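# Wheel the cart through the self-closing door into the bay

## Task

Get the utility cart past the self-closing door into the other room and park it in the yellow taped bay. All four wheels must be inside the tape and not resting on it. The case of copy paper must sit in the cart's top tray without overhanging any edge. The door must have swung shut before you end. You may use r1, r2 or both. At the end both robots must have released everything and backed away, and nothing may stay in place only because a robot holds it. No robot may fall over or be left leaning.

## Robot and tools

ROBOTS. There are two identical Hello Robot Stretch 4 units, r1 and r2, each with one arm. A unit has an omni-wheel base, a vertical mast carrying a lift, a telescoping arm that reaches forward, a wrist with yaw, pitch and roll joints, and a two-finger gripper. Each carries four cameras: rX_head_camera, rX_head_left_camera, rX_head_right_camera (fisheye) and rX_wrist_camera. A unit is about 1.6 m tall, and its base edge lies within 0.23 m of its base origin.

FRAMES. Every robot reports in its own base frame: origin on the floor below the base centre, x ahead, y to the left, z up. hand_pose is the point between the open fingertips (link pinch) in that frame; its printed value can be slightly wrong. The odometry frame is where the base frame stood when the scene began. base_odometry comes from wheel turns only, so slipping shows up as travel; heading runs -3.142 to 3.142, left positive. The two robots do not share a frame, so where one is relative to the other can only be judged from images, lidar_m and wrist_depth_mm. Camera calibration (K, distortion, T_world_to_cam) maps the carrying robot's base frame into each camera.

execute_actions(actions, cameras). actions is a list holding one action or none; an empty list just reports state and images. The action is an object keyed by "r1" and/or "r2", one block per robot. In a robot's block:
- "base": exactly one of translate_m (metres, forward positive, -2 to 2), strafe_m (metres, left positive, -2 to 2) or rotate_rad (radians, counter-clockwise seen from above positive, -3.2 to 3.2). These are relative moves counted from where the base last reported itself, never positions.
- "joints": absolute targets by name. lift_m 0 to 1.2 m; arm_m 0 to 0.55 m of extension; wrist_yaw_rad -1.134 to 4.276 (0 straight ahead, positive turns left, 3.14 tucked back, above 3.4 the arm may block it); wrist_pitch_rad -1.117 to 4.259 (0 level, 1.57 pointing down); wrist_roll_rad -1.117 to 4.259 (0 fingers level, positive spins clockwise seen from behind the gripper); gripper_m -0.038 to 0.141, the fingertip gap in metres, negative meaning the tips squeeze each other. Done tolerances: ±0.004 for lift, arm and gripper, ±0.02 for yaw and roll, ±0.05 for pitch.
- "pace": "slow", "default", "fast" or "max"; base tops out at 0.1, 0.3, 0.4, 0.6 m/s and 1, 2, 3, 4 rad/s. With the lift above 0.2 m, speeds are further capped, down to 0.3 m/s and 1 rad/s at 1.2 m.
- "contact_limits": {"arm_m": value} from 0 (gentlest) to 0.75 (firmest), 0.5 if omitted.
- "end_of_arm": "enable_torque", sent alone, revives wrist or gripper motors that shut off.
All motions in an action start together; none runs beyond 15 s. A joint target outside its range is clipped and flagged; any other bad value or unknown key rejects the whole call. Parts you omit can keep driving toward earlier targets. cameras takes a list of names or ["all"]; omitted or null gives all, [] gives none.

wait(seconds 0 to 10) lets the scene run without new commands and returns the same report. zoom_image(camera, region [x0, y0, x1, y1] in pixels from the top-left, at most 504 by 504) enlarges part of that camera's newest full image. read_manual(section "licences") only returns licence text. finished_scene(scene) closes the scene irreversibly and says whether it succeeded. If a call reports a stop, later motion, wait and finish calls in the same reply are skipped.

RESULTS. base_status and joint_status: "done"; "off_target" (resting short, possibly still pushing); "contact_stop_at_<key>" (blocked, that part goes slack); "limit_stop_at_<name>" such as tilt (leaning over 6 degrees, lift, arm and wheels go slack) or own_body (self-collision guard); "time_out"; "torque_fault" (wrist motor went limp until enable_torque). on_its_own covers things not commanded; its "held at" is a target, not a position. lidar_m lists 12 distances in metres, 30-degree sectors starting straight ahead and going counter-clockwise (4th left, 7th behind, 10th right); "-" means nothing seen or closer than 0.25 m. It sees from about 0.15 m up to robot height, sees the other robot but not itself, and can miss glass or thin legs. wrist_depth_mm is a 7 by 7 grid of depths, 100 to 2000 mm, read from the top left. A gap above about 0.1 rad between turned_by_wheels and turned_by_imu hints at a collision or slip. base_tilt is in degrees, forward and right positive, with a fixed bias up to 1.5. motor_effort is percent of maximum, bracketed number the peak; positive wheel effort turns the base right. To grip, command a gap smaller than the object; with a command of 0 or more a firm hold shows as a clear gripper effort change.

AVOID. Robots pressing into each other fails everything; once bases touch, stop driving toward each other. When both carry one load, their travel can differ by about 3 cm per metre and may tip one. Do not drive or turn with over 1 kg held and arm_m above 0.2, especially at fast paces. Strong pushes with a high gripper or high contact limit can tip a robot. Pressing the gripper into things or holding over about 2 kg level causes torque faults. If fingertips stick on a surface, raise the lift. Pitching the wrist up while rolled can trigger self-collision stops; to unfold at the start, send lift_m 0.4 with wrist_yaw_rad 0 together. Avoid drops, slams and hard hits. Loose items may occasionally get nudged. While you think, robots keep their last command.

Each tool is called after "Request:" in YAML: its name, and indented under it one key for each argument.

## Session

Request:
execute_actions:
  actions: []

Scene clock: 0.00 s.
r1.base_odometry: x=+0.000 y=+0.000 heading=+0.000 (m, m, rad; r1's odometry frame)
r1.turned_by_wheels: +0.000 (rad since the last result)
r1.turned_by_imu: +0.000 (rad since the last result)
r1.base_tilt: forward=+0.4 right=+0.2 (deg)
r1.lidar_m: 2.97 1.01 0.72 0.69 0.71 0.97 2.58 2.69 3.62 1.56 1.92 2.45
r1.base_status: not commanded
r1.joint_positions: lift_m=+0.192 arm_m=+0.001 wrist_yaw_rad=+3.054 wrist_pitch_rad=+0.003 wrist_roll_rad=-0.011 gripper_m=+0.057
r1.joint_status: not commanded
r1.motor_effort: lift_m=+19 arm_m=-1 wrist_yaw_rad=+0 wrist_pitch_rad=-6 wrist_roll_rad=-1 gripper_m=-2 wheel_0=+0 wheel_1=+0 wheel_2=+0 (%)
r1.hand_pose: x=-0.1082 y=+0.1123 z=+0.3690 quat_wxyz=(+0.044, -0.002, -0.006, +0.999) (m; r1's base frame)
r1.wrist_depth_mm: 138 206 - - 1537 960 715 / 109 142 - - 1576 960 715 / 112 142 - - 1576 991 741 / 127 156 - - 1661 976 741 / - - - - 1499 1008 741 / 1464 1464 198 1336 202 991 750 / 976 904 917 - 878 842 732
r2.base_odometry: x=+0.000 y=+0.000 heading=+0.000 (m, m, rad; r2's odometry frame)
r2.turned_by_wheels: +0.000 (rad since the last result)
r2.turned_by_imu: +0.000 (rad since the last result)
r2.base_tilt: forward=+0.3 right=+0.3 (deg)
r2.lidar_m: 2.51 2.47 2.45 1.49 3.06 2.29 2.20 1.69 1.25 1.22 1.30 1.84
r2.base_status: not commanded
r2.joint_positions: lift_m=+0.251 arm_m=-0.002 wrist_yaw_rad=+3.058 wrist_pitch_rad=+0.006 wrist_roll_rad=+0.007 gripper_m=+0.057
r2.joint_status: not commanded
r2.motor_effort: lift_m=+20 arm_m=+0 wrist_yaw_rad=+2 wrist_pitch_rad=-4 wrist_roll_rad=+0 gripper_m=-4 wheel_0=+0 wheel_1=+0 wheel_2=+0 (%)
r2.hand_pose: x=-0.1111 y=+0.1111 z=+0.4276 quat_wxyz=(+0.042, -0.003, +0.004, +0.999) (m; r2's base frame)
r2.wrist_depth_mm: 141 143 - - - - - / - 143 - - - - - / 106 141 253 - - - - / 117 143 - - - - - / 1863 - - - - - - / 1661 1661 198 1756 198 1708 1708 / 1118 1078 1098 143 1098 1098 1138
pictures: r1_head_camera, r1_head_left_camera, r1_head_right_camera, r1_wrist_camera, r2_head_camera, r2_head_left_camera, r2_head_right_camera, r2_wrist_camera
Images, in order (width x height): r1_head_camera 420x560, r1_head_left_camera 420x672, r1_head_right_camera 420x672, r1_wrist_camera 616x392, r2_head_camera 420x560, r2_head_left_camera 420x672, r2_head_right_camera 420x672, r2_wrist_camera 616x392.

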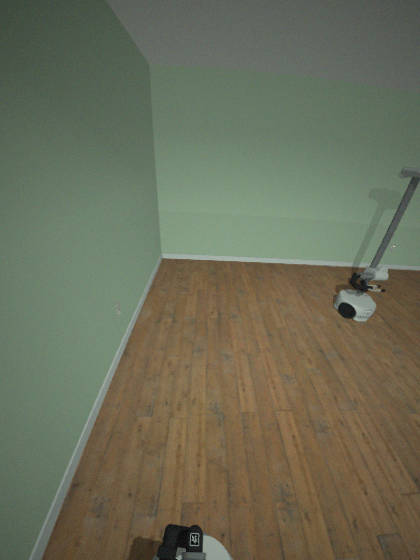

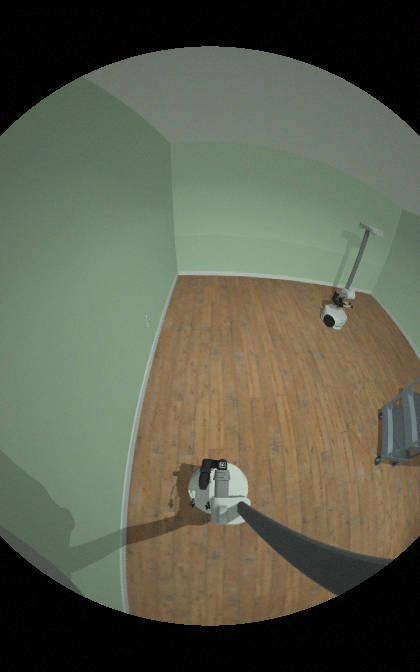

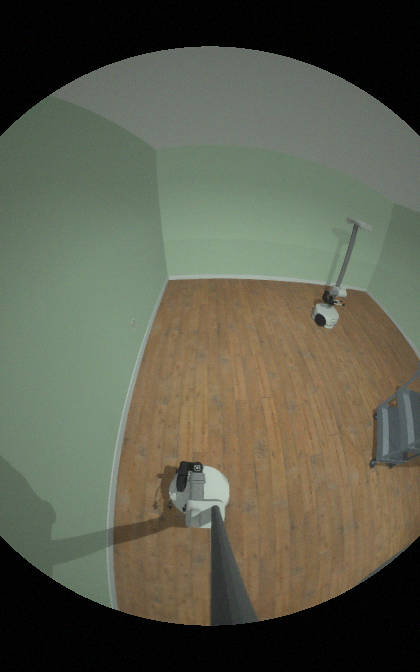

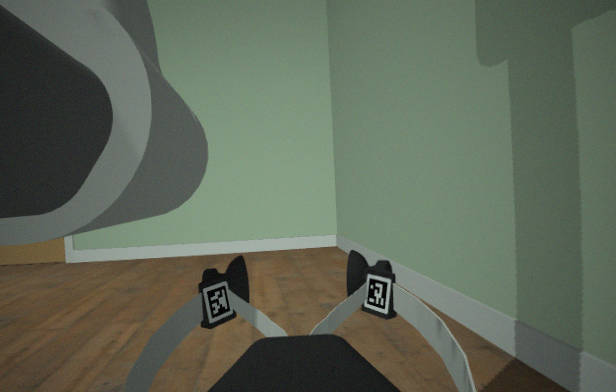

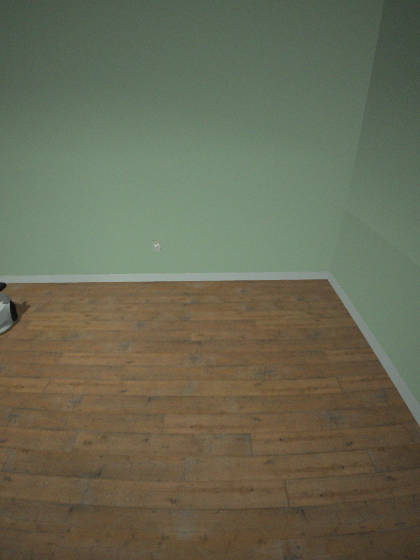

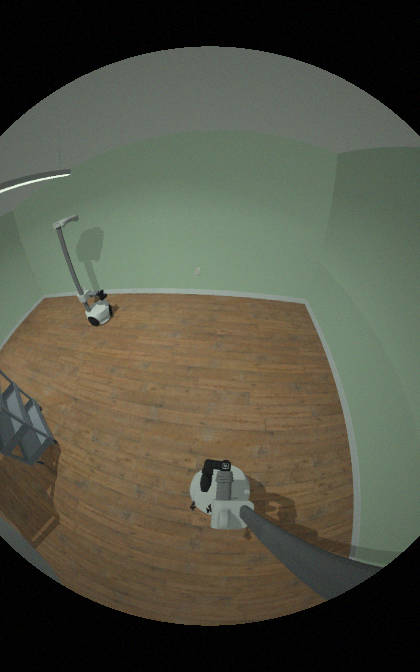

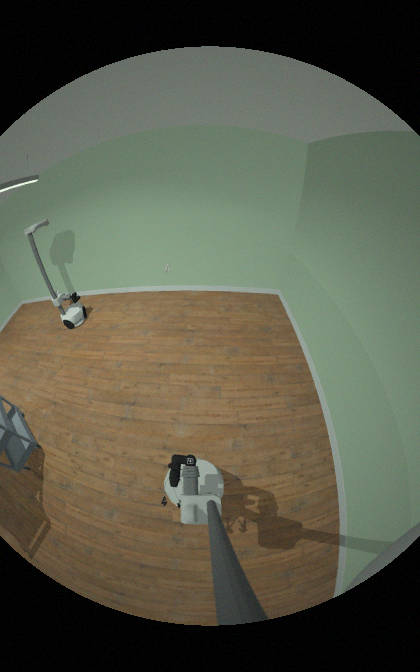

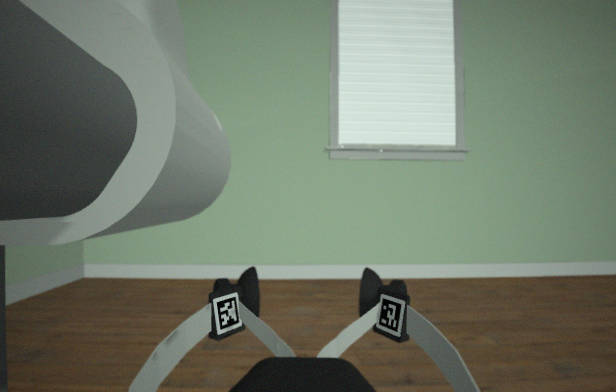

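Request:
execute_actions:
  actions:
    - {"r1":{"base":{"rotate_rad":-2.6},"joints":{"lift_m":0.6,"wrist_yaw_rad":0}},"r2":{"base":{"rotate_rad":1.57},"joints":{"lift_m":0.6,"wrist_yaw_rad":0}}}
  cameras: ["r1_head_camera","r2_head_camera","r2_wrist_camera","r1_wrist_camera"]

Scene clock: 3.50 s.
r1.base_odometry: x=+0.000 y=+0.000 heading=-2.600 (m, m, rad; r1's odometry frame)
r1.turned_by_wheels: -2.600 (rad since the last result)
r1.turned_by_imu: -2.617 (rad since the last result)
r1.base_tilt: forward=+0.4 right=+0.3 (deg)
r1.lidar_m: 2.70 3.69 1.57 2.29 2.46 2.82 1.00 0.72 0.68 0.72 1.01 2.58
r1.base_status: done
r1.joint_positions: lift_m=+0.600 arm_m=+0.001 wrist_yaw_rad=+0.000 wrist_pitch_rad=+0.003 wrist_roll_rad=-0.011 gripper_m=+0.057
r1.joint_status: all done
r1.motor_effort: lift_m=+22(21) arm_m=-1(1) wrist_yaw_rad=-1(7) wrist_pitch_rad=-6(6) wrist_roll_rad=+0(0) gripper_m=-1(4) wheel_0=+1(5) wheel_1=+0(12) wheel_2=+0(8) (%)
r1.hand_pose: x=+0.4601 y=-0.0874 z=+0.7772 quat_wxyz=(+1.000, -0.006, +0.001, +0.000) (m; r1's base frame)
r1.wrist_depth_mm: - - - - - - 1921 / - - - - - - 1983 / - - - - - - 1983 / - - - - - - - / - - - - - - 1983 / - - 198 - 201 - 1983 / 1863 1756 1808 - 1756 1661 1661
r2.base_odometry: x=+0.000 y=+0.000 heading=+1.570 (m, m, rad; r2's odometry frame)
r2.turned_by_wheels: +1.570 (rad since the last result)
r2.turned_by_imu: +1.612 (rad since the last result)
r2.base_tilt: forward=+0.3 right=+0.4 (deg)
r2.lidar_m: 1.46 2.99 2.27 2.20 1.72 1.27 1.24 1.28 1.84 2.51 2.46 2.47
r2.base_status: done
r2.joint_positions: lift_m=+0.600 arm_m=-0.002 wrist_yaw_rad=+0.001 wrist_pitch_rad=+0.006 wrist_roll_rad=+0.007 gripper_m=+0.057
r2.joint_status: all done
r2.motor_effort: lift_m=+25(27) arm_m=+0(0) wrist_yaw_rad=-2(7) wrist_pitch_rad=-4(4) wrist_roll_rad=+0(1) gripper_m=-8(1) wheel_0=-1(6) wheel_1=+0(6) wheel_2=+1(6) (%)
r2.hand_pose: x=+0.4577 y=-0.0873 z=+0.7761 quat_wxyz=(+1.000, +0.004, +0.003, +0.000) (m; r2's base frame)
r2.wrist_depth_mm: - - - - - - - / - - - - - - - / - - - - - - - / - - - 1618 - - - / - - - - - - - / - - 198 1983 198 - - / 1921 1863 1661 143 1808 1921 1983
pictures: r1_head_camera, r1_wrist_camera, r2_head_camera, r2_wrist_camera
camera_calibration (this result's frames):
r1_wrist_camera: T_world_to_cam=[[-0.0349305, -0.999309, -0.0127077, -0.0699379], [-0.00728445, 0.0129697, -0.999889, 0.838016], [0.999363, -0.0348341, -0.00773245, -0.225459], [0, 0, 0, 1]] pos_world=[0.228977, -0.088612, 0.835291]
r2_wrist_camera: T_world_to_cam=[[0.0116856, -0.999923, -0.00421233, -0.0935735], [0.0222454, 0.00447154, -0.999743, 0.8332], [0.999684, 0.0115889, 0.0222959, -0.251175], [0, 0, 0, 1]] pos_world=[0.233654, -0.0943811, 0.838192]
Images, in order (width x height): r1_head_camera 420x560, r1_wrist_camera 616x392, r2_head_camera 420x560, r2_wrist_camera 616x392.

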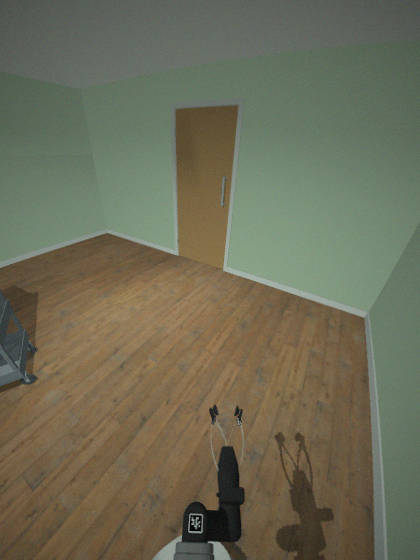

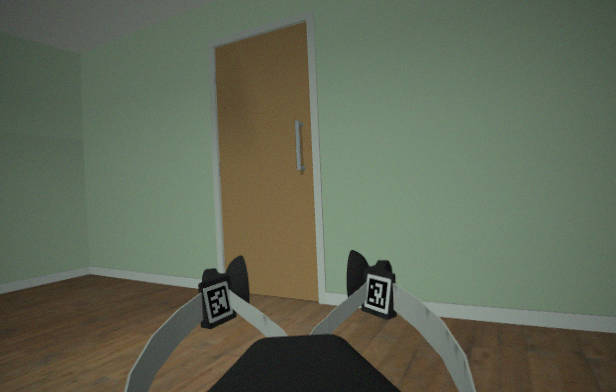

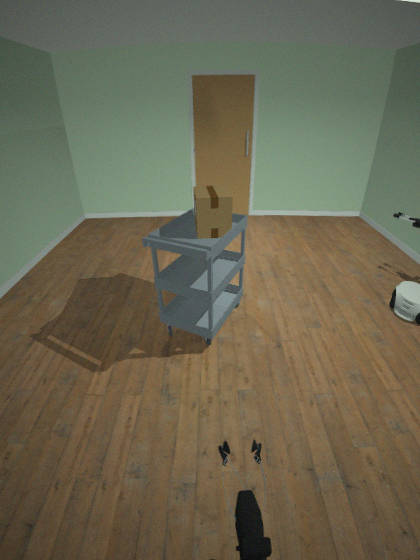

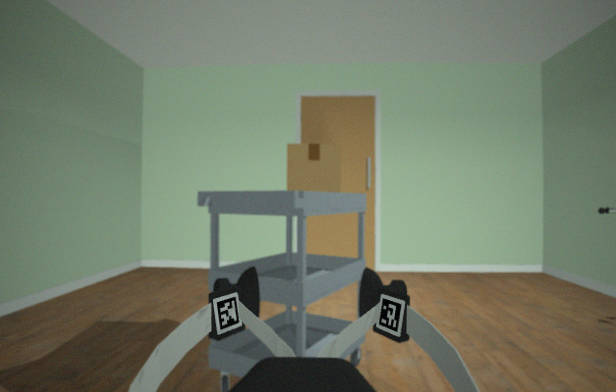

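Request:
zoom_image:
  camera: "r2_head_camera"
  region: [120,60,300,360]

Request:
execute_actions:
  actions:
    - {"r1":{"base":{"translate_m":2.0},"joints":{"lift_m":0.9,"gripper_m":0.12},"pace":"fast"}}
  cameras: []

Request:
execute_actions:
  actions:
    - {"r1":{"base":{"rotate_rad":-0.53}}}
  cameras: ["r1_head_camera","r1_head_left_camera","r1_wrist_camera"]

Region (120, 60, 300, 360) of r2_head_camera's 420x560 image, scaled by 1.680, with more detail than that image has; it fills the left 302 columns of this view, and the rest is white.

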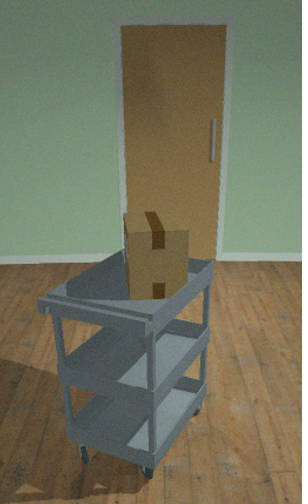

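Scene clock: 10.77 s.
r1.base_odometry: x=-1.713 y=-1.032 heading=-2.600 (m, m, rad; r1's odometry frame)
r1.turned_by_wheels: +0.000 (rad since the last result)
r1.turned_by_imu: -0.003 (rad since the last result)
r1.base_tilt: forward=+0.3 right=+0.2 (deg)
r1.lidar_m: 0.84 1.22 3.02 3.16 1.67 3.49 2.40 1.75 1.68 1.23 0.89 0.85
r1.base_status: done
r1.joint_positions: lift_m=+0.900 arm_m=+0.001 wrist_yaw_rad=+0.000 wrist_pitch_rad=+0.003 wrist_roll_rad=-0.011 gripper_m=+0.120
r1.joint_status: all done
r1.motor_effort: lift_m=+21(25) arm_m=-1(1) wrist_yaw_rad=+0(3) wrist_pitch_rad=-5(6) wrist_roll_rad=+0(1) gripper_m=+0(1) wheel_0=+1(9) wheel_1=+0(9) wheel_2=+2(15) (%)
r1.hand_pose: x=+0.4601 y=-0.0874 z=+1.0773 quat_wxyz=(+1.000, -0.006, +0.001, +0.000) (m; r1's base frame)
r1.wrist_depth_mm: 1182 960 820 723 621 569 525 / 1160 976 831 707 627 574 521 / 1160 976 831 723 634 580 530 / 1182 976 831 741 634 574 535 / 1205 991 831 723 640 580 535 / 1229 1008 809 723 627 574 535 / 1255 976 878 - 640 580 539
r2.base_odometry: x=+0.000 y=+0.000 heading=+1.570 (m, m, rad; r2's odometry frame)
r2.turned_by_wheels: +0.000 (rad since the last result)
r2.turned_by_imu: +0.002 (rad since the last result)
r2.base_tilt: forward=+0.4 right=+0.6 (deg)
r2.lidar_m: 1.47 2.99 2.27 2.20 1.72 1.26 1.24 1.30 1.83 2.51 2.66 3.57
r2.base_status: not commanded
r2.joint_positions: lift_m=+0.600 arm_m=-0.002 wrist_yaw_rad=+0.001 wrist_pitch_rad=+0.006 wrist_roll_rad=+0.007 gripper_m=+0.057
r2.joint_status: not commanded
r2.motor_effort: lift_m=+25(24) arm_m=+0(0) wrist_yaw_rad=-1(1) wrist_pitch_rad=-4(4) wrist_roll_rad=-1(1) gripper_m=-3(8) wheel_0=-1(1) wheel_1=+0(0) wheel_2=+1(1) (%)
r2.hand_pose: x=+0.4577 y=-0.0873 z=+0.7761 quat_wxyz=(+1.000, +0.004, +0.003, +0.000) (m; r2's base frame)
r2.wrist_depth_mm: - - - - - - - / - - - - - - - / - - - - - - - / - - - 1618 - - - / - - - - - - - / - - 198 1921 198 - - / 1921 1863 1661 143 1808 1863 1983
pictures: none
No camera images: the call's "cameras" was empty. Leave "cameras" out to get every camera's image.

Scene clock: 12.10 s.
r1.base_odometry: x=-1.714 y=-1.032 heading=-3.129 (m, m, rad; r1's odometry frame)
r1.turned_by_wheels: -0.529 (rad since the last result)
r1.turned_by_imu: -0.533 (rad since the last result)
r1.base_tilt: forward=+0.3 right=+0.2 (deg)
r1.lidar_m: 0.86 0.85 1.23 3.05 3.16 1.67 3.58 2.42 1.75 1.68 1.25 0.87
r1.base_status: done
r1.joint_positions: lift_m=+0.900 arm_m=+0.001 wrist_yaw_rad=+0.000 wrist_pitch_rad=+0.003 wrist_roll_rad=-0.011 gripper_m=+0.120
r1.joint_status: not commanded
r1.motor_effort: lift_m=+21(21) arm_m=-1(0) wrist_yaw_rad=+1(1) wrist_pitch_rad=-6(6) wrist_roll_rad=+0(1) gripper_m=-2(0) wheel_0=+2(8) wheel_1=+1(5) wheel_2=+3(9) (%)
r1.hand_pose: x=+0.4600 y=-0.0874 z=+1.0773 quat_wxyz=(+1.000, -0.006, +0.001, +0.000) (m; r1's base frame)
r1.wrist_depth_mm: 640 627 654 647 661 668 676 / 640 640 647 661 661 676 683 / 640 634 654 661 661 668 676 / 640 640 654 661 668 676 683 / 640 647 654 668 668 668 683 / 640 640 654 661 661 691 691 / 640 647 654 - 668 676 683
r2.base_odometry: x=+0.000 y=+0.000 heading=+1.570 (m, m, rad; r2's odometry frame)
r2.turned_by_wheels: +0.000 (rad since the last result)
r2.turned_by_imu: +0.000 (rad since the last result)
r2.base_tilt: forward=+0.2 right=+0.7 (deg)
r2.lidar_m: 1.45 3.01 2.27 2.20 1.69 1.29 1.24 1.30 1.84 2.51 2.67 3.55
r2.base_status: not commanded
r2.joint_positions: lift_m=+0.600 arm_m=-0.002 wrist_yaw_rad=+0.001 wrist_pitch_rad=+0.006 wrist_roll_rad=+0.007 gripper_m=+0.057
r2.joint_status: not commanded
r2.motor_effort: lift_m=+25(25) arm_m=+0(0) wrist_yaw_rad=-1(1) wrist_pitch_rad=-5(4) wrist_roll_rad=+0(2) gripper_m=-4(0) wheel_0=-1(1) wheel_1=+0(0) wheel_2=+1(1) (%)
r2.hand_pose: x=+0.4577 y=-0.0873 z=+0.7761 quat_wxyz=(+1.000, +0.004, +0.003, +0.000) (m; r2's base frame)
r2.wrist_depth_mm: - - - - - - - / - - - - - - - / - - - - - - - / - - - 1661 - - - / - - - - - - - / - - 198 1983 198 - - / 1863 1863 1661 143 1808 1863 1983
pictures: r1_head_camera, r1_head_left_camera, r1_wrist_camera
camera_calibration (this result's frames):
r1_wrist_camera: T_world_to_cam=[[-0.0351256, -0.999302, -0.0127086, -0.0660904], [-0.00725775, 0.0129712, -0.99989, 1.13803], [0.999357, -0.0350295, -0.0077083, -0.223164], [0, 0, 0, 1]] pos_world=[0.228959, -0.0886232, 1.13534]
Images, in order (width x height): r1_head_camera 420x560, r1_head_left_camera 420x672, r1_wrist_camera 616x392.

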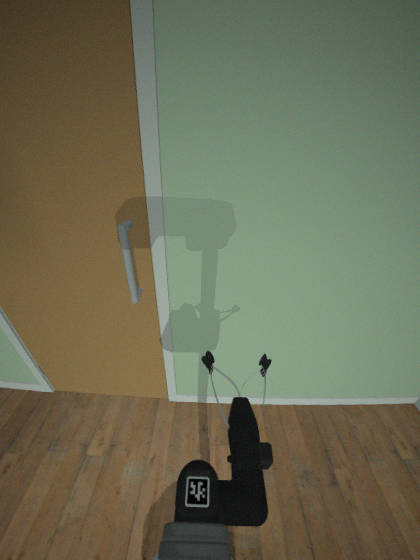

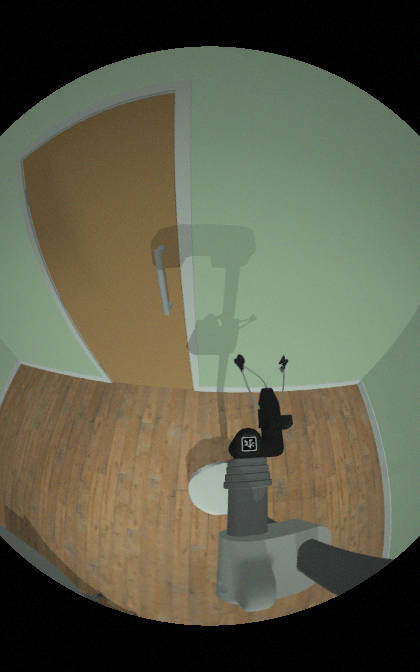

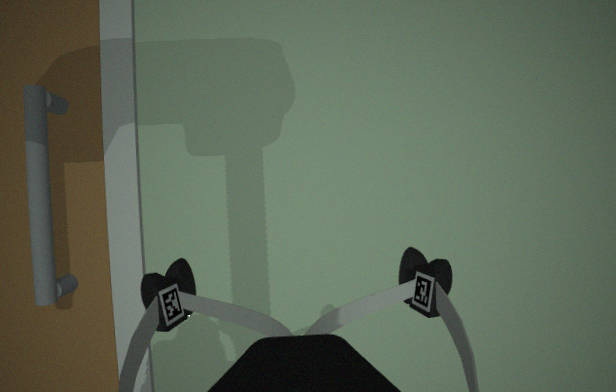

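Request:
execute_actions:
  actions:
    - {"r1":{"base":{"strafe_m":0.41},"joints":{"arm_m":0.15,"lift_m":0.86}},"r2":{"base":{"rotate_rad":-0.48},"joints":{"lift_m":0.69,"wrist_roll_rad":1.57,"gripper_m":0.12}}}
  cameras: ["r1_wrist_camera","r1_head_camera"]

Request:
execute_actions:
  actions:
    - {"r2":{"base":{"strafe_m":0.99},"pace":"fast"}}
  cameras: ["r2_wrist_camera","r2_head_camera"]

Scene clock: 18.03 s.
r1.base_odometry: x=-1.708 y=-1.442 heading=-3.129 (m, m, rad; r1's odometry frame)
r1.turned_by_wheels: +0.000 (rad since the last result)
r1.turned_by_imu: -0.002 (rad since the last result)
r1.base_tilt: forward=+0.3 right=+0.1 (deg)
r1.lidar_m: 0.79 0.90 1.24 2.63 2.75 1.50 1.54 3.00 2.18 2.09 1.24 0.89
r1.base_status: done
r1.joint_positions: lift_m=+0.860 arm_m=+0.149 wrist_yaw_rad=+0.000 wrist_pitch_rad=+0.003 wrist_roll_rad=-0.011 gripper_m=+0.120
r1.joint_status: all done
r1.motor_effort: lift_m=+16(24) arm_m=+6(7) wrist_yaw_rad=-1(1) wrist_pitch_rad=-5(6) wrist_roll_rad=-2(0) gripper_m=+1(2) wheel_0=+1(11) wheel_1=+0(13) wheel_2=+1(2) (%)
r1.hand_pose: x=+0.6083 y=-0.0874 z=+1.0377 quat_wxyz=(+1.000, -0.006, +0.001, +0.000) (m; r1's base frame)
r1.wrist_depth_mm: 488 496 504 500 508 517 521 / 488 500 504 508 508 517 521 / 492 496 504 508 512 517 525 / 488 500 508 508 500 517 521 / 496 500 508 512 500 521 525 / 500 500 508 517 500 517 525 / 504 500 508 - 521 525 525
r2.base_odometry: x=+0.000 y=+0.000 heading=+1.090 (m, m, rad; r2's odometry frame)
r2.turned_by_wheels: -0.480 (rad since the last result)
r2.turned_by_imu: -0.491 (rad since the last result)
r2.base_tilt: forward=+0.3 right=+0.6 (deg)
r2.lidar_m: 3.93 1.46 2.93 2.22 2.22 1.65 1.25 1.22 1.31 1.94 2.52 2.69
r2.base_status: done
r2.joint_positions: lift_m=+0.690 arm_m=-0.002 wrist_yaw_rad=+0.000 wrist_pitch_rad=+0.006 wrist_roll_rad=+1.570 gripper_m=+0.120
r2.joint_status: all done
r2.motor_effort: lift_m=+24(26) arm_m=+0(0) wrist_yaw_rad=+1(0) wrist_pitch_rad=-4(5) wrist_roll_rad=+2(4) gripper_m=+1(4) wheel_0=+2(6) wheel_1=+1(5) wheel_2=+0(1) (%)
r2.hand_pose: x=+0.4576 y=-0.0874 z=+0.8661 quat_wxyz=(+0.707, +0.707, +0.002, -0.002) (m; r2's base frame)
r2.wrist_depth_mm: - - - - - 1921 1281 / - - - - - 1921 1281 / - - - - - 1921 1308 / - - - - - 1921 1281 / - - - - - 1921 1281 / - - 216 - - 1618 1255 / - - - 146 - 1618 1255
pictures: r1_head_camera, r1_wrist_camera
camera_calibration (this result's frames):
r1_wrist_camera: T_world_to_cam=[[-0.0349866, -0.999307, -0.012708, -0.0614308], [-0.00726973, 0.01297, -0.999889, 1.09949], [0.999361, -0.0348904, -0.00771846, -0.371637], [0, 0, 0, 1]] pos_world=[0.377244, -0.0886152, 1.09572]
Images, in order (width x height): r1_head_camera 420x560, r1_wrist_camera 616x392.

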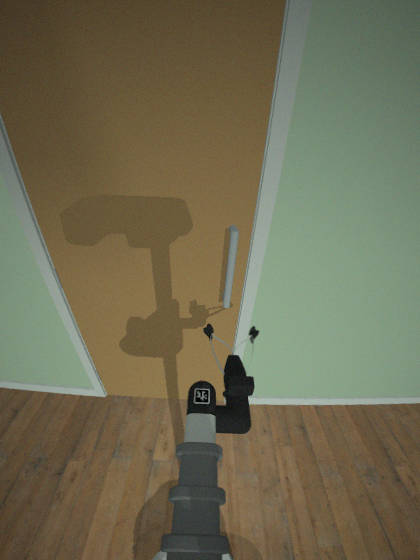

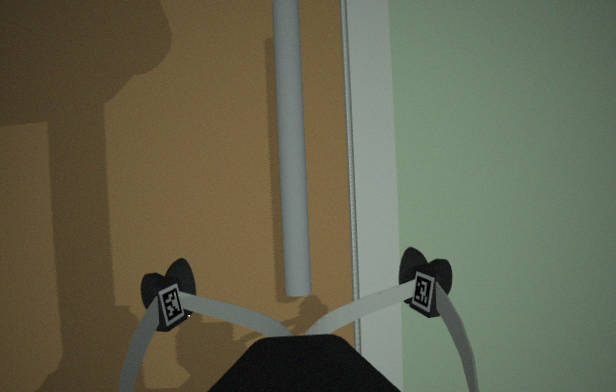

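Scene clock: 21.70 s.
r1.base_odometry: x=-1.708 y=-1.442 heading=-3.129 (m, m, rad; r1's odometry frame)
r1.turned_by_wheels: +0.000 (rad since the last result)
r1.turned_by_imu: -0.001 (rad since the last result)
r1.base_tilt: forward=+0.2 right=+0.1 (deg)
r1.lidar_m: 0.80 0.88 1.24 2.63 2.72 1.51 1.53 2.99 2.18 2.08 1.23 0.89
r1.base_status: not commanded
r1.joint_positions: lift_m=+0.860 arm_m=+0.149 wrist_yaw_rad=+0.000 wrist_pitch_rad=+0.003 wrist_roll_rad=-0.011 gripper_m=+0.120
r1.joint_status: not commanded
r1.motor_effort: lift_m=+16(17) arm_m=+6(6) wrist_yaw_rad=-1(1) wrist_pitch_rad=-6(5) wrist_roll_rad=-1(1) gripper_m=+1(1) wheel_0=+1(1) wheel_1=-1(0) wheel_2=+1(1) (%)
r1.hand_pose: x=+0.6083 y=-0.0874 z=+1.0377 quat_wxyz=(+1.000, -0.006, +0.001, +0.000) (m; r1's base frame)
r1.wrist_depth_mm: 492 488 504 504 512 517 521 / 492 496 500 508 512 517 525 / 496 496 500 512 512 521 521 / 496 500 504 512 500 525 525 / 496 504 504 504 500 521 525 / 496 504 508 508 508 521 530 / 500 500 508 - 521 525 535
r2.base_odometry: x=-0.878 y=+0.458 heading=+1.090 (m, m, rad; r2's odometry frame)
r2.turned_by_wheels: +0.000 (rad since the last result)
r2.turned_by_imu: +0.001 (rad since the last result)
r2.base_tilt: forward=+0.3 right=+0.4 (deg)
r2.lidar_m: 1.30 3.88 1.73 1.32 1.28 1.39 1.69 1.65 1.76 2.59 3.42 3.66
r2.base_status: done
r2.joint_positions: lift_m=+0.690 arm_m=-0.002 wrist_yaw_rad=+0.000 wrist_pitch_rad=+0.006 wrist_roll_rad=+1.570 gripper_m=+0.120
r2.joint_status: not commanded
r2.motor_effort: lift_m=+24(25) arm_m=+0(0) wrist_yaw_rad=+0(1) wrist_pitch_rad=-5(5) wrist_roll_rad=+1(1) gripper_m=-3(1) wheel_0=+0(12) wheel_1=+0(10) wheel_2=+1(0) (%)
r2.hand_pose: x=+0.4576 y=-0.0874 z=+0.8661 quat_wxyz=(+0.707, +0.707, +0.002, -0.002) (m; r2's base frame)
r2.wrist_depth_mm: 1983 - - - - 1921 1281 / - - - - - 1921 1308 / - - - - - 1708 1205 / - - - 1397 1808 1537 1205 / - - - 1661 1808 1576 1205 / - - 216 - 1182 1499 1281 / - - - 146 - 1618 1255
pictures: r2_head_camera, r2_wrist_camera
camera_calibration (this result's frames):
r2_wrist_camera: T_world_to_cam=[[0.0049602, -0.0041032, -0.999979, 0.859234], [0.0284354, 0.999588, -0.00396055, 0.144919], [0.999583, -0.0284151, 0.00507483, -0.241674], [0, 0, 0, 1]] pos_world=[0.233191, -0.148201, 0.861016]
Images, in order (width x height): r2_head_camera 420x560, r2_wrist_camera 616x392.

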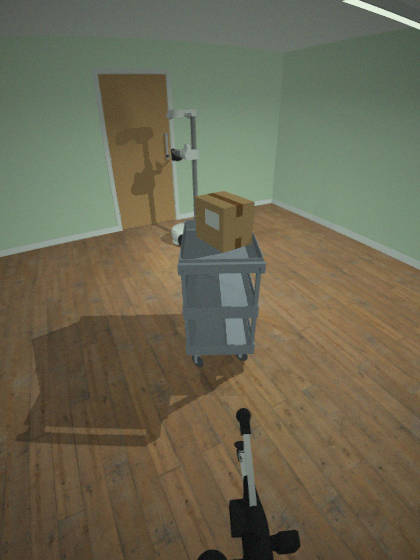

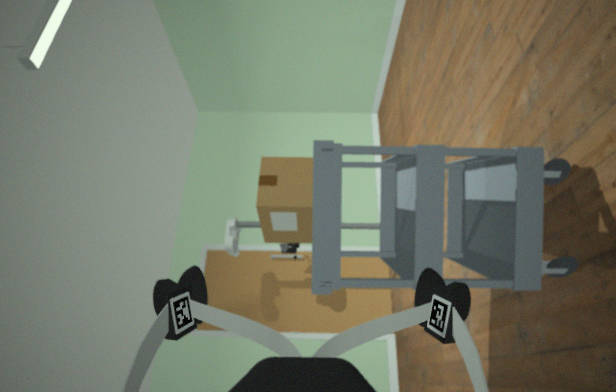

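Request:
execute_actions:
  actions:
    - {"r1":{"joints":{"arm_m":0.365}},"r2":{"base":{"translate_m":0.7},"joints":{"lift_m":0.645}}}
  cameras: ["r2_wrist_camera","r2_head_camera","r1_wrist_camera"]

Request:
execute_actions:
  actions:
    - {"r1":{"joints":{"gripper_m":-0.01}}}
  cameras: ["r1_wrist_camera","r1_head_camera"]

Scene clock: 26.30 s.
r1.base_odometry: x=-1.708 y=-1.442 heading=-3.129 (m, m, rad; r1's odometry frame)
r1.turned_by_wheels: +0.000 (rad since the last result)
r1.turned_by_imu: -0.002 (rad since the last result)
r1.base_tilt: forward=+0.3 right=+0.2 (deg)
r1.lidar_m: 0.76 0.90 1.23 2.64 2.74 1.50 1.54 3.01 2.19 2.09 1.24 0.91
r1.base_status: not commanded
r1.joint_positions: lift_m=+0.860 arm_m=+0.364 wrist_yaw_rad=+0.000 wrist_pitch_rad=+0.002 wrist_roll_rad=-0.011 gripper_m=+0.120
r1.joint_status: all done
r1.motor_effort: lift_m=+16(17) arm_m=+6(5) wrist_yaw_rad=+0(1) wrist_pitch_rad=-5(5) wrist_roll_rad=+2(2) gripper_m=-1(2) wheel_0=+1(1) wheel_1=+0(0) wheel_2=+1(1) (%)
r1.hand_pose: x=+0.8233 y=-0.0874 z=+1.0377 quat_wxyz=(+1.000, -0.006, +0.001, +0.000) (m; r1's base frame)
r1.wrist_depth_mm: 282 285 286 214 279 296 297 / 283 285 287 214 283 296 300 / 285 286 290 214 293 297 300 / 286 287 289 218 294 298 300 / 285 287 290 220 296 300 300 / 286 287 290 212 285 298 303 / 286 289 291 - 286 300 303
r2.base_odometry: x=-0.554 y=+1.078 heading=+1.090 (m, m, rad; r2's odometry frame)
r2.turned_by_wheels: +0.000 (rad since the last result)
r2.turned_by_imu: +0.001 (rad since the last result)
r2.base_tilt: forward=+0.3 right=+0.6 (deg)
r2.lidar_m: 0.60 3.48 2.10 1.63 1.58 1.69 2.33 2.28 2.44 3.17 3.12 0.63
r2.base_status: done
r2.joint_positions: lift_m=+0.645 arm_m=-0.002 wrist_yaw_rad=+0.000 wrist_pitch_rad=+0.006 wrist_roll_rad=+1.570 gripper_m=+0.120
r2.joint_status: all done
r2.motor_effort: lift_m=+16(22) arm_m=+0(0) wrist_yaw_rad=+1(2) wrist_pitch_rad=-5(4) wrist_roll_rad=+2(1) gripper_m=-2(1) wheel_0=+0(5) wheel_1=+0(5) wheel_2=+0(10) (%)
r2.hand_pose: x=+0.4576 y=-0.0874 z=+0.8217 quat_wxyz=(+0.707, +0.707, +0.002, -0.002) (m; r2's base frame)
r2.wrist_depth_mm: - - - - - 1756 1205 / - - - 455 477 609 452 / - - 759 455 - 759 452 / - - 699 455 - 750 452 / - - 820 455 - 750 452 / - - 216 455 1042 640 452 / - - - 146 - 597 452
pictures: r1_wrist_camera, r2_head_camera, r2_wrist_camera
camera_calibration (this result's frames):
r1_wrist_camera: T_world_to_cam=[[-0.0349695, -0.999308, -0.0127104, -0.053915], [-0.00720683, 0.01297, -0.99989, 1.10102], [0.999362, -0.034874, -0.00765539, -0.58658], [0, 0, 0, 1]] pos_world=[0.592255, -0.0886143, 1.09573]
r2_wrist_camera: T_world_to_cam=[[0.00496015, -0.00410046, -0.999979, 0.814852], [0.0284351, 0.999588, -0.00395781, 0.144741], [0.999583, -0.0284148, 0.00507471, -0.241449], [0, 0, 0, 1]] pos_world=[0.233191, -0.148201, 0.816633]
Images, in order (width x height): r1_wrist_camera 616x392, r2_head_camera 420x560, r2_wrist_camera 616x392.

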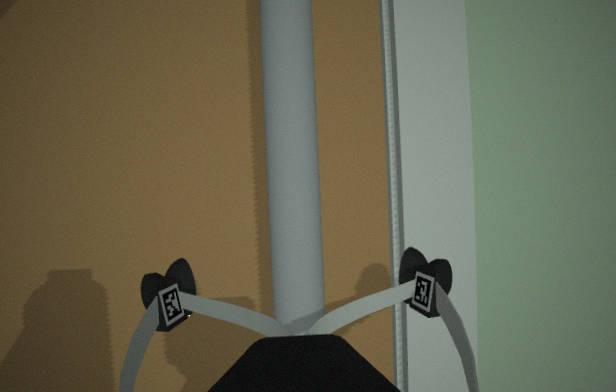

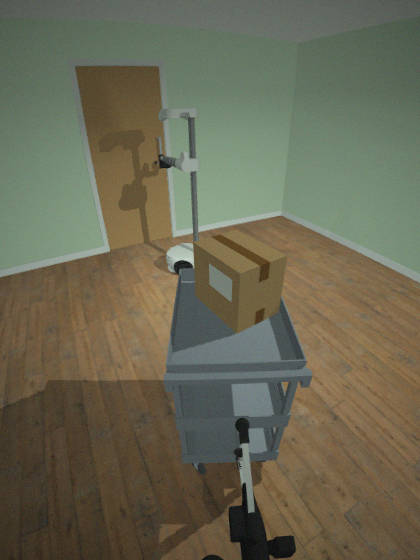

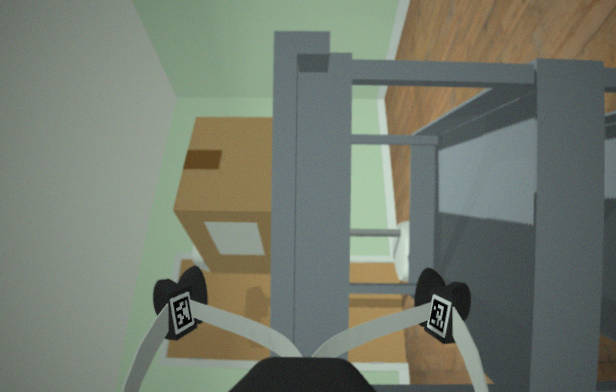

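Scene clock: 28.43 s.
r1.base_odometry: x=-1.708 y=-1.442 heading=-3.129 (m, m, rad; r1's odometry frame)
r1.turned_by_wheels: +0.000 (rad since the last result)
r1.turned_by_imu: -0.001 (rad since the last result)
r1.base_tilt: forward=+0.3 right=+0.2 (deg)
r1.lidar_m: 0.79 0.89 1.22 2.64 2.74 1.49 1.54 2.99 2.18 2.10 1.24 0.89
r1.base_status: not commanded
r1.joint_positions: lift_m=+0.860 arm_m=+0.364 wrist_yaw_rad=+0.001 wrist_pitch_rad=+0.002 wrist_roll_rad=-0.011 gripper_m=-0.009
r1.joint_status: all done
r1.motor_effort: lift_m=+17(16) arm_m=+4(6) wrist_yaw_rad=-6(6) wrist_pitch_rad=-5(5) wrist_roll_rad=-1(1) gripper_m=-23(24) wheel_0=+0(1) wheel_1=+0(0) wheel_2=+1(1) (%)
r1.hand_pose: x=+0.8238 y=-0.0870 z=+1.0377 quat_wxyz=(+1.000, -0.006, +0.001, +0.001) (m; r1's base frame)
r1.wrist_depth_mm: 274 277 278 204 279 296 297 / 274 277 278 204 282 294 298 / 276 277 281 204 282 297 298 / 278 278 281 206 283 297 300 / 278 278 282 208 285 297 301 / 278 282 186 204 188 300 301 / 279 281 283 - 286 294 301
r2.base_odometry: x=-0.554 y=+1.078 heading=+1.090 (m, m, rad; r2's odometry frame)
r2.turned_by_wheels: +0.000 (rad since the last result)
r2.turned_by_imu: +0.001 (rad since the last result)
r2.base_tilt: forward=+0.1 right=+0.4 (deg)
r2.lidar_m: 0.61 3.48 2.12 1.64 1.58 1.68 2.33 2.28 2.45 3.18 3.12 0.63
r2.base_status: not commanded
r2.joint_positions: lift_m=+0.645 arm_m=-0.002 wrist_yaw_rad=+0.000 wrist_pitch_rad=+0.006 wrist_roll_rad=+1.570 gripper_m=+0.120
r2.joint_status: not commanded
r2.motor_effort: lift_m=+16(16) arm_m=+0(0) wrist_yaw_rad=+1(2) wrist_pitch_rad=-5(4) wrist_roll_rad=+0(1) gripper_m=+1(1) wheel_0=+0(0) wheel_1=+0(0) wheel_2=+0(0) (%)
r2.hand_pose: x=+0.4576 y=-0.0874 z=+0.8217 quat_wxyz=(+0.707, +0.707, +0.002, -0.002) (m; r2's base frame)
r2.wrist_depth_mm: - - - - - 1808 1205 / - - - 455 477 609 452 / - - 759 459 - 759 455 / - - 699 455 - 759 452 / - - 831 455 - 750 452 / - - 217 459 1060 647 452 / - - - 146 - 597 452
pictures: r1_head_camera, r1_wrist_camera
camera_calibration (this result's frames):
r1_wrist_camera: T_world_to_cam=[[-0.0336402, -0.999353, -0.0127103, -0.0546149], [-0.0072241, 0.0129603, -0.99989, 1.10104], [0.999408, -0.0335447, -0.00765542, -0.586933], [0, 0, 0, 1]] pos_world=[0.592703, -0.0885378, 1.09573]
Images, in order (width x height): r1_head_camera 420x560, r1_wrist_camera 616x392.

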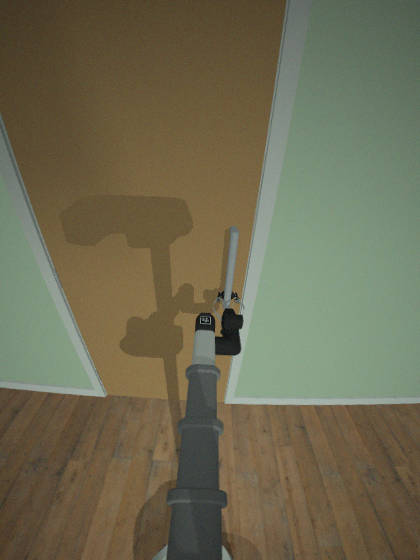

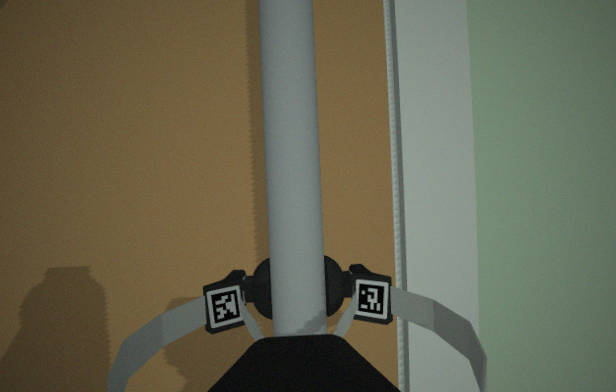

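Request:
execute_actions:
  actions:
    - {"r1":{"base":{"strafe_m":0.04},"joints":{"arm_m":0.16},"pace":"slow"},"r2":{"joints":{"lift_m":0.672,"arm_m":0.165}}}
  cameras: ["r2_wrist_camera","r1_head_camera","r1_wrist_camera"]

Scene clock: 32.50 s.
r1.base_odometry: x=-1.708 y=-1.482 heading=-3.129 (m, m, rad; r1's odometry frame)
r1.turned_by_wheels: +0.000 (rad since the last result)
r1.turned_by_imu: -0.002 (rad since the last result)
r1.base_tilt: forward=+0.3 right=+0.1 (deg)
r1.lidar_m: 0.58 0.77 1.25 2.60 2.70 1.48 1.52 3.05 2.21 2.13 1.24 0.67
r1.base_status: done
r1.joint_positions: lift_m=+0.860 arm_m=+0.161 wrist_yaw_rad=+0.005 wrist_pitch_rad=+0.003 wrist_roll_rad=-0.011 gripper_m=-0.009
r1.joint_status: all done
r1.on_its_own: wrist_yaw_rad is at rest, and its effort (-17) is outside its rest range (-13 to +13)
r1.motor_effort: lift_m=+16(16) arm_m=-8(8) wrist_yaw_rad=-17(61) wrist_pitch_rad=-8(8) wrist_roll_rad=-1(1) gripper_m=-28(25) wheel_0=-3(21) wheel_1=-1(1) wheel_2=+1(7) (%)
r1.hand_pose: x=+0.6212 y=-0.0858 z=+1.0375 quat_wxyz=(+1.000, -0.006, +0.002, +0.003) (m; r1's base frame)
r1.wrist_depth_mm: 340 317 298 208 270 496 504 / 343 319 300 207 272 504 500 / 343 322 300 208 273 500 508 / 345 325 303 210 274 500 504 / 349 322 306 211 276 504 508 / 349 327 184 206 188 508 508 / 353 320 312 - 274 508 512
r2.base_odometry: x=-0.554 y=+1.078 heading=+1.090 (m, m, rad; r2's odometry frame)
r2.turned_by_wheels: +0.000 (rad since the last result)
r2.turned_by_imu: +0.001 (rad since the last result)
r2.base_tilt: forward=+0.3 right=+0.7 (deg)
r2.lidar_m: 0.61 3.48 2.11 1.62 1.59 1.70 2.34 2.27 2.45 3.17 3.11 0.63
r2.base_status: not commanded
r2.joint_positions: lift_m=+0.672 arm_m=+0.164 wrist_yaw_rad=+0.000 wrist_pitch_rad=+0.006 wrist_roll_rad=+1.570 gripper_m=+0.120
r2.joint_status: all done
r2.motor_effort: lift_m=+25(26) arm_m=+8(9) wrist_yaw_rad=+1(1) wrist_pitch_rad=-5(5) wrist_roll_rad=+1(1) gripper_m=+2(0) wheel_0=+0(0) wheel_1=+1(0) wheel_2=+0(0) (%)
r2.hand_pose: x=+0.6229 y=-0.0874 z=+0.8481 quat_wxyz=(+0.707, +0.707, +0.002, -0.002) (m; r2's base frame)
r2.wrist_depth_mm: - - - 287 287 1537 421 / - - - 289 287 1808 521 / - - 569 287 290 798 549 / - - 517 229 289 809 549 / - - 603 229 287 809 544 / - - 216 229 289 691 544 / - - - 146 289 634 535
pictures: r1_head_camera, r1_wrist_camera, r2_wrist_camera
camera_calibration (this result's frames):
r1_wrist_camera: T_world_to_cam=[[-0.0295927, -0.999482, -0.0126819, -0.0628146], [-0.00808158, 0.0129263, -0.999884, 1.09985], [0.999529, -0.0294867, -0.00845991, -0.38337], [0, 0, 0, 1]] pos_world=[0.390219, -0.0883033, 1.09568]
r2_wrist_camera: T_world_to_cam=[[0.00505646, -0.00402815, -0.999979, 0.840349], [0.0283984, 0.999589, -0.00388298, 0.140093], [0.999584, -0.0283782, 0.00516877, -0.406911], [0, 0, 0, 1]] pos_world=[0.398515, -0.148198, 0.842979]
Images, in order (width x height): r1_head_camera 420x560, r1_wrist_camera 616x392, r2_wrist_camera 616x392.

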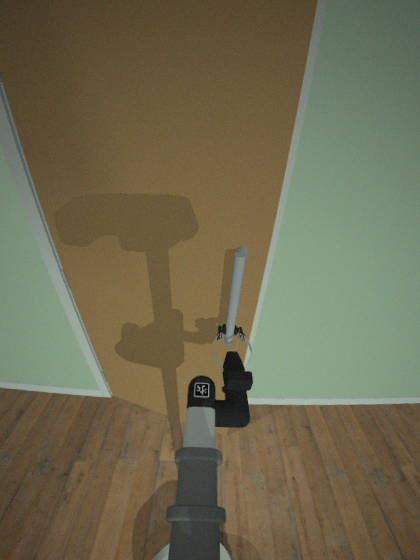

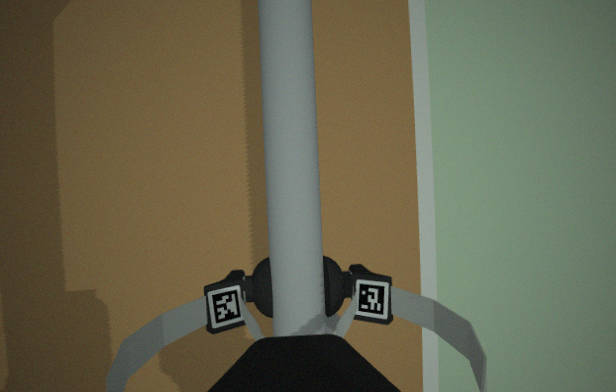

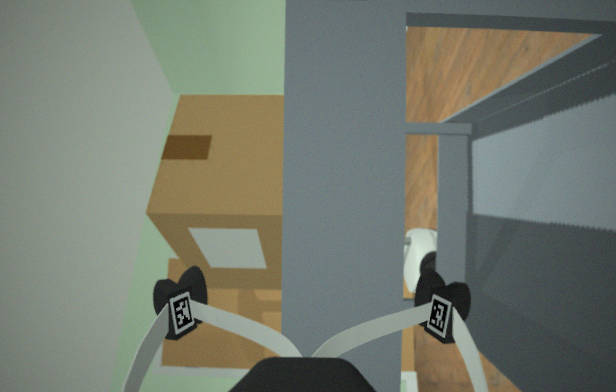

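Request:
execute_actions:
  actions:
    - {"r1":{"base":{"strafe_m":0.03},"pace":"slow"},"r2":{"joints":{"lift_m":0.678,"arm_m":0.18}}}
  cameras: []

Request:
execute_actions:
  actions:
    - {"r1":{"base":{"translate_m":-0.4},"joints":{"arm_m":0.5},"pace":"slow"},"r2":{"joints":{"gripper_m":-0.02}}}
  cameras: ["r2_wrist_camera","r1_head_camera"]

Scene clock: 37.40 s.
r1.base_odometry: x=-1.708 y=-1.511 heading=-3.131 (m, m, rad; r1's odometry frame)
r1.turned_by_wheels: -0.002 (rad since the last result)
r1.turned_by_imu: -0.004 (rad since the last result)
r1.base_tilt: forward=+0.4 right=+0.2 (deg)
r1.lidar_m: 0.58 0.78 1.23 2.56 2.66 1.48 1.52 3.10 2.24 2.16 1.24 0.65
r1.base_status: done
r1.joint_positions: lift_m=+0.860 arm_m=+0.161 wrist_yaw_rad=-0.018 wrist_pitch_rad=+0.003 wrist_roll_rad=-0.011 gripper_m=-0.009
r1.joint_status: not commanded
r1.on_its_own: wrist_yaw_rad is at rest, and its effort (+51) is outside its rest range (-13 to +13)
r1.motor_effort: lift_m=+16(16) arm_m=-6(8) wrist_yaw_rad=+51(53) wrist_pitch_rad=-8(8) wrist_roll_rad=-1(0) gripper_m=-22(27) wheel_0=-16(18) wheel_1=-1(5) wheel_2=-4(3) (%)
r1.hand_pose: x=+0.6188 y=-0.0926 z=+1.0374 quat_wxyz=(+1.000, -0.006, +0.002, -0.009) (m; r1's base frame)
r1.wrist_depth_mm: 330 314 297 206 273 512 525 / 330 315 298 208 273 512 521 / 332 317 300 211 274 512 525 / 336 319 301 209 276 517 535 / 340 320 304 208 277 521 535 / 340 324 188 206 184 521 535 / 343 322 307 - 276 521 530
r2.base_odometry: x=-0.554 y=+1.078 heading=+1.090 (m, m, rad; r2's odometry frame)
r2.turned_by_wheels: +0.000 (rad since the last result)
r2.turned_by_imu: +0.001 (rad since the last result)
r2.base_tilt: forward=+0.4 right=+0.6 (deg)
r2.lidar_m: 0.61 3.46 2.11 1.64 1.57 1.70 2.33 2.28 2.43 3.17 3.12 0.63
r2.base_status: not commanded
r2.joint_positions: lift_m=+0.678 arm_m=+0.179 wrist_yaw_rad=+0.000 wrist_pitch_rad=+0.006 wrist_roll_rad=+1.570 gripper_m=+0.120
r2.joint_status: all done
r2.motor_effort: lift_m=+25(27) arm_m=+8(10) wrist_yaw_rad=+1(0) wrist_pitch_rad=-4(4) wrist_roll_rad=+1(0) gripper_m=-2(4) wheel_0=+0(0) wheel_1=+0(0) wheel_2=+0(0) (%)
r2.hand_pose: x=+0.6379 y=-0.0874 z=+0.8541 quat_wxyz=(+0.707, +0.707, +0.002, -0.002) (m; r2's base frame)
r2.wrist_depth_mm: - - - 212 272 1756 1205 / - - - 213 272 1863 530 / - - 559 213 272 820 559 / - - 496 213 273 820 554 / - - 585 213 272 809 554 / - - 216 213 273 707 549 / - - - 146 273 634 549
pictures: none
No camera images: the call's "cameras" was empty. Leave "cameras" out to get every camera's image.

Scene clock: 42.67 s.
r1.base_odometry: x=-1.308 y=-1.508 heading=-3.130 (m, m, rad; r1's odometry frame)
r1.turned_by_wheels: +0.001 (rad since the last result)
r1.turned_by_imu: -0.007 (rad since the last result)
r1.base_tilt: forward=+0.4 right=+0.1 (deg)
r1.lidar_m: 0.92 1.19 1.77 2.56 2.66 1.11 1.14 3.11 2.27 2.16 1.82 1.32
r1.base_status: done
r1.joint_positions: lift_m=+0.860 arm_m=+0.499 wrist_yaw_rad=+0.004 wrist_pitch_rad=+0.002 wrist_roll_rad=-0.011 gripper_m=-0.009
r1.joint_status: all done
r1.on_its_own: wrist_yaw_rad is at rest, and its effort (-14) is outside its rest range (-13 to +13)
r1.motor_effort: lift_m=+16(16) arm_m=+5(7) wrist_yaw_rad=-14(51) wrist_pitch_rad=-5(8) wrist_roll_rad=+0(1) gripper_m=-28(26) wheel_0=+0(16) wheel_1=-1(13) wheel_2=+8(9) (%)
r1.hand_pose: x=+0.9590 y=-0.0861 z=+1.0377 quat_wxyz=(+1.000, -0.006, +0.001, +0.002) (m; r1's base frame)
r1.wrist_depth_mm: 368 336 307 209 270 559 569 / 368 336 309 208 270 564 569 / 373 338 310 210 270 569 569 / 373 340 314 213 271 574 580 / 379 343 314 210 271 569 569 / 379 349 185 208 188 574 580 / 384 334 322 - 273 574 580
r2.base_odometry: x=-0.554 y=+1.078 heading=+1.090 (m, m, rad; r2's odometry frame)
r2.turned_by_wheels: +0.000 (rad since the last result)
r2.turned_by_imu: +0.002 (rad since the last result)
r2.base_tilt: forward=+0.3 right=+0.6 (deg)
r2.lidar_m: 0.59 3.47 2.11 1.64 1.58 1.71 2.33 2.28 2.44 3.17 3.11 0.62
r2.base_status: not commanded
r2.joint_positions: lift_m=+0.678 arm_m=+0.179 wrist_yaw_rad=+0.003 wrist_pitch_rad=+0.007 wrist_roll_rad=+1.570 gripper_m=-0.019
r2.joint_status: all done
r2.motor_effort: lift_m=+25(25) arm_m=+4(8) wrist_yaw_rad=-8(11) wrist_pitch_rad=-7(8) wrist_roll_rad=+1(1) gripper_m=-23(20) wheel_0=+0(0) wheel_1=+0(0) wheel_2=+2(2) (%)
r2.hand_pose: x=+0.6389 y=-0.0865 z=+0.8537 quat_wxyz=(+0.707, +0.707, +0.004, -0.002) (m; r2's base frame)
r2.wrist_depth_mm: - - - 202 262 1863 1255 / - - - 202 262 1863 525 / - - 539 203 263 820 559 / - - 488 203 263 809 559 / - - 574 204 264 809 554 / - - 185 204 206 750 549 / - - - 204 264 585 544
pictures: r1_head_camera, r2_wrist_camera
camera_calibration (this result's frames):
r2_wrist_camera: T_world_to_cam=[[0.00387705, -0.00395796, -0.999985, 0.846675], [0.0253937, 0.99967, -0.00385826, 0.140701], [0.99967, -0.0253784, 0.00397628, -0.421681], [0, 0, 0, 1]] pos_world=[0.414686, -0.148005, 0.848881]
Images, in order (width x height): r1_head_camera 420x560, r2_wrist_camera 616x392.

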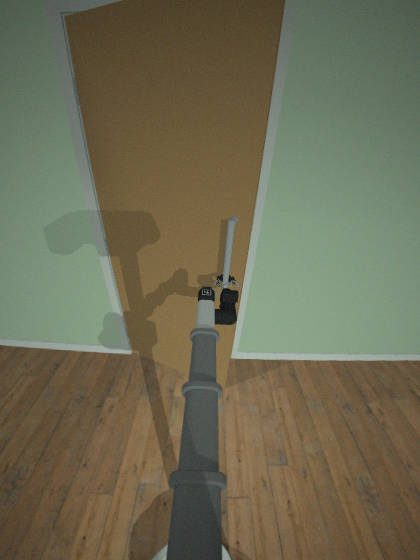

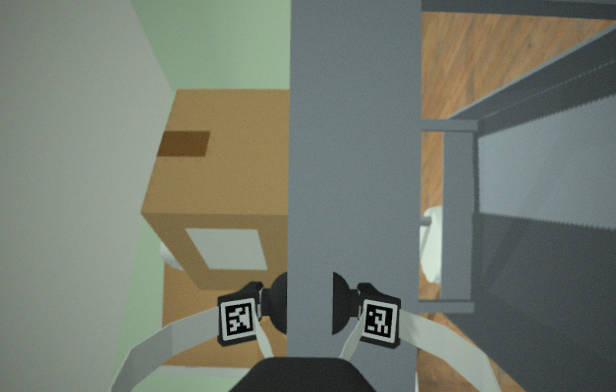

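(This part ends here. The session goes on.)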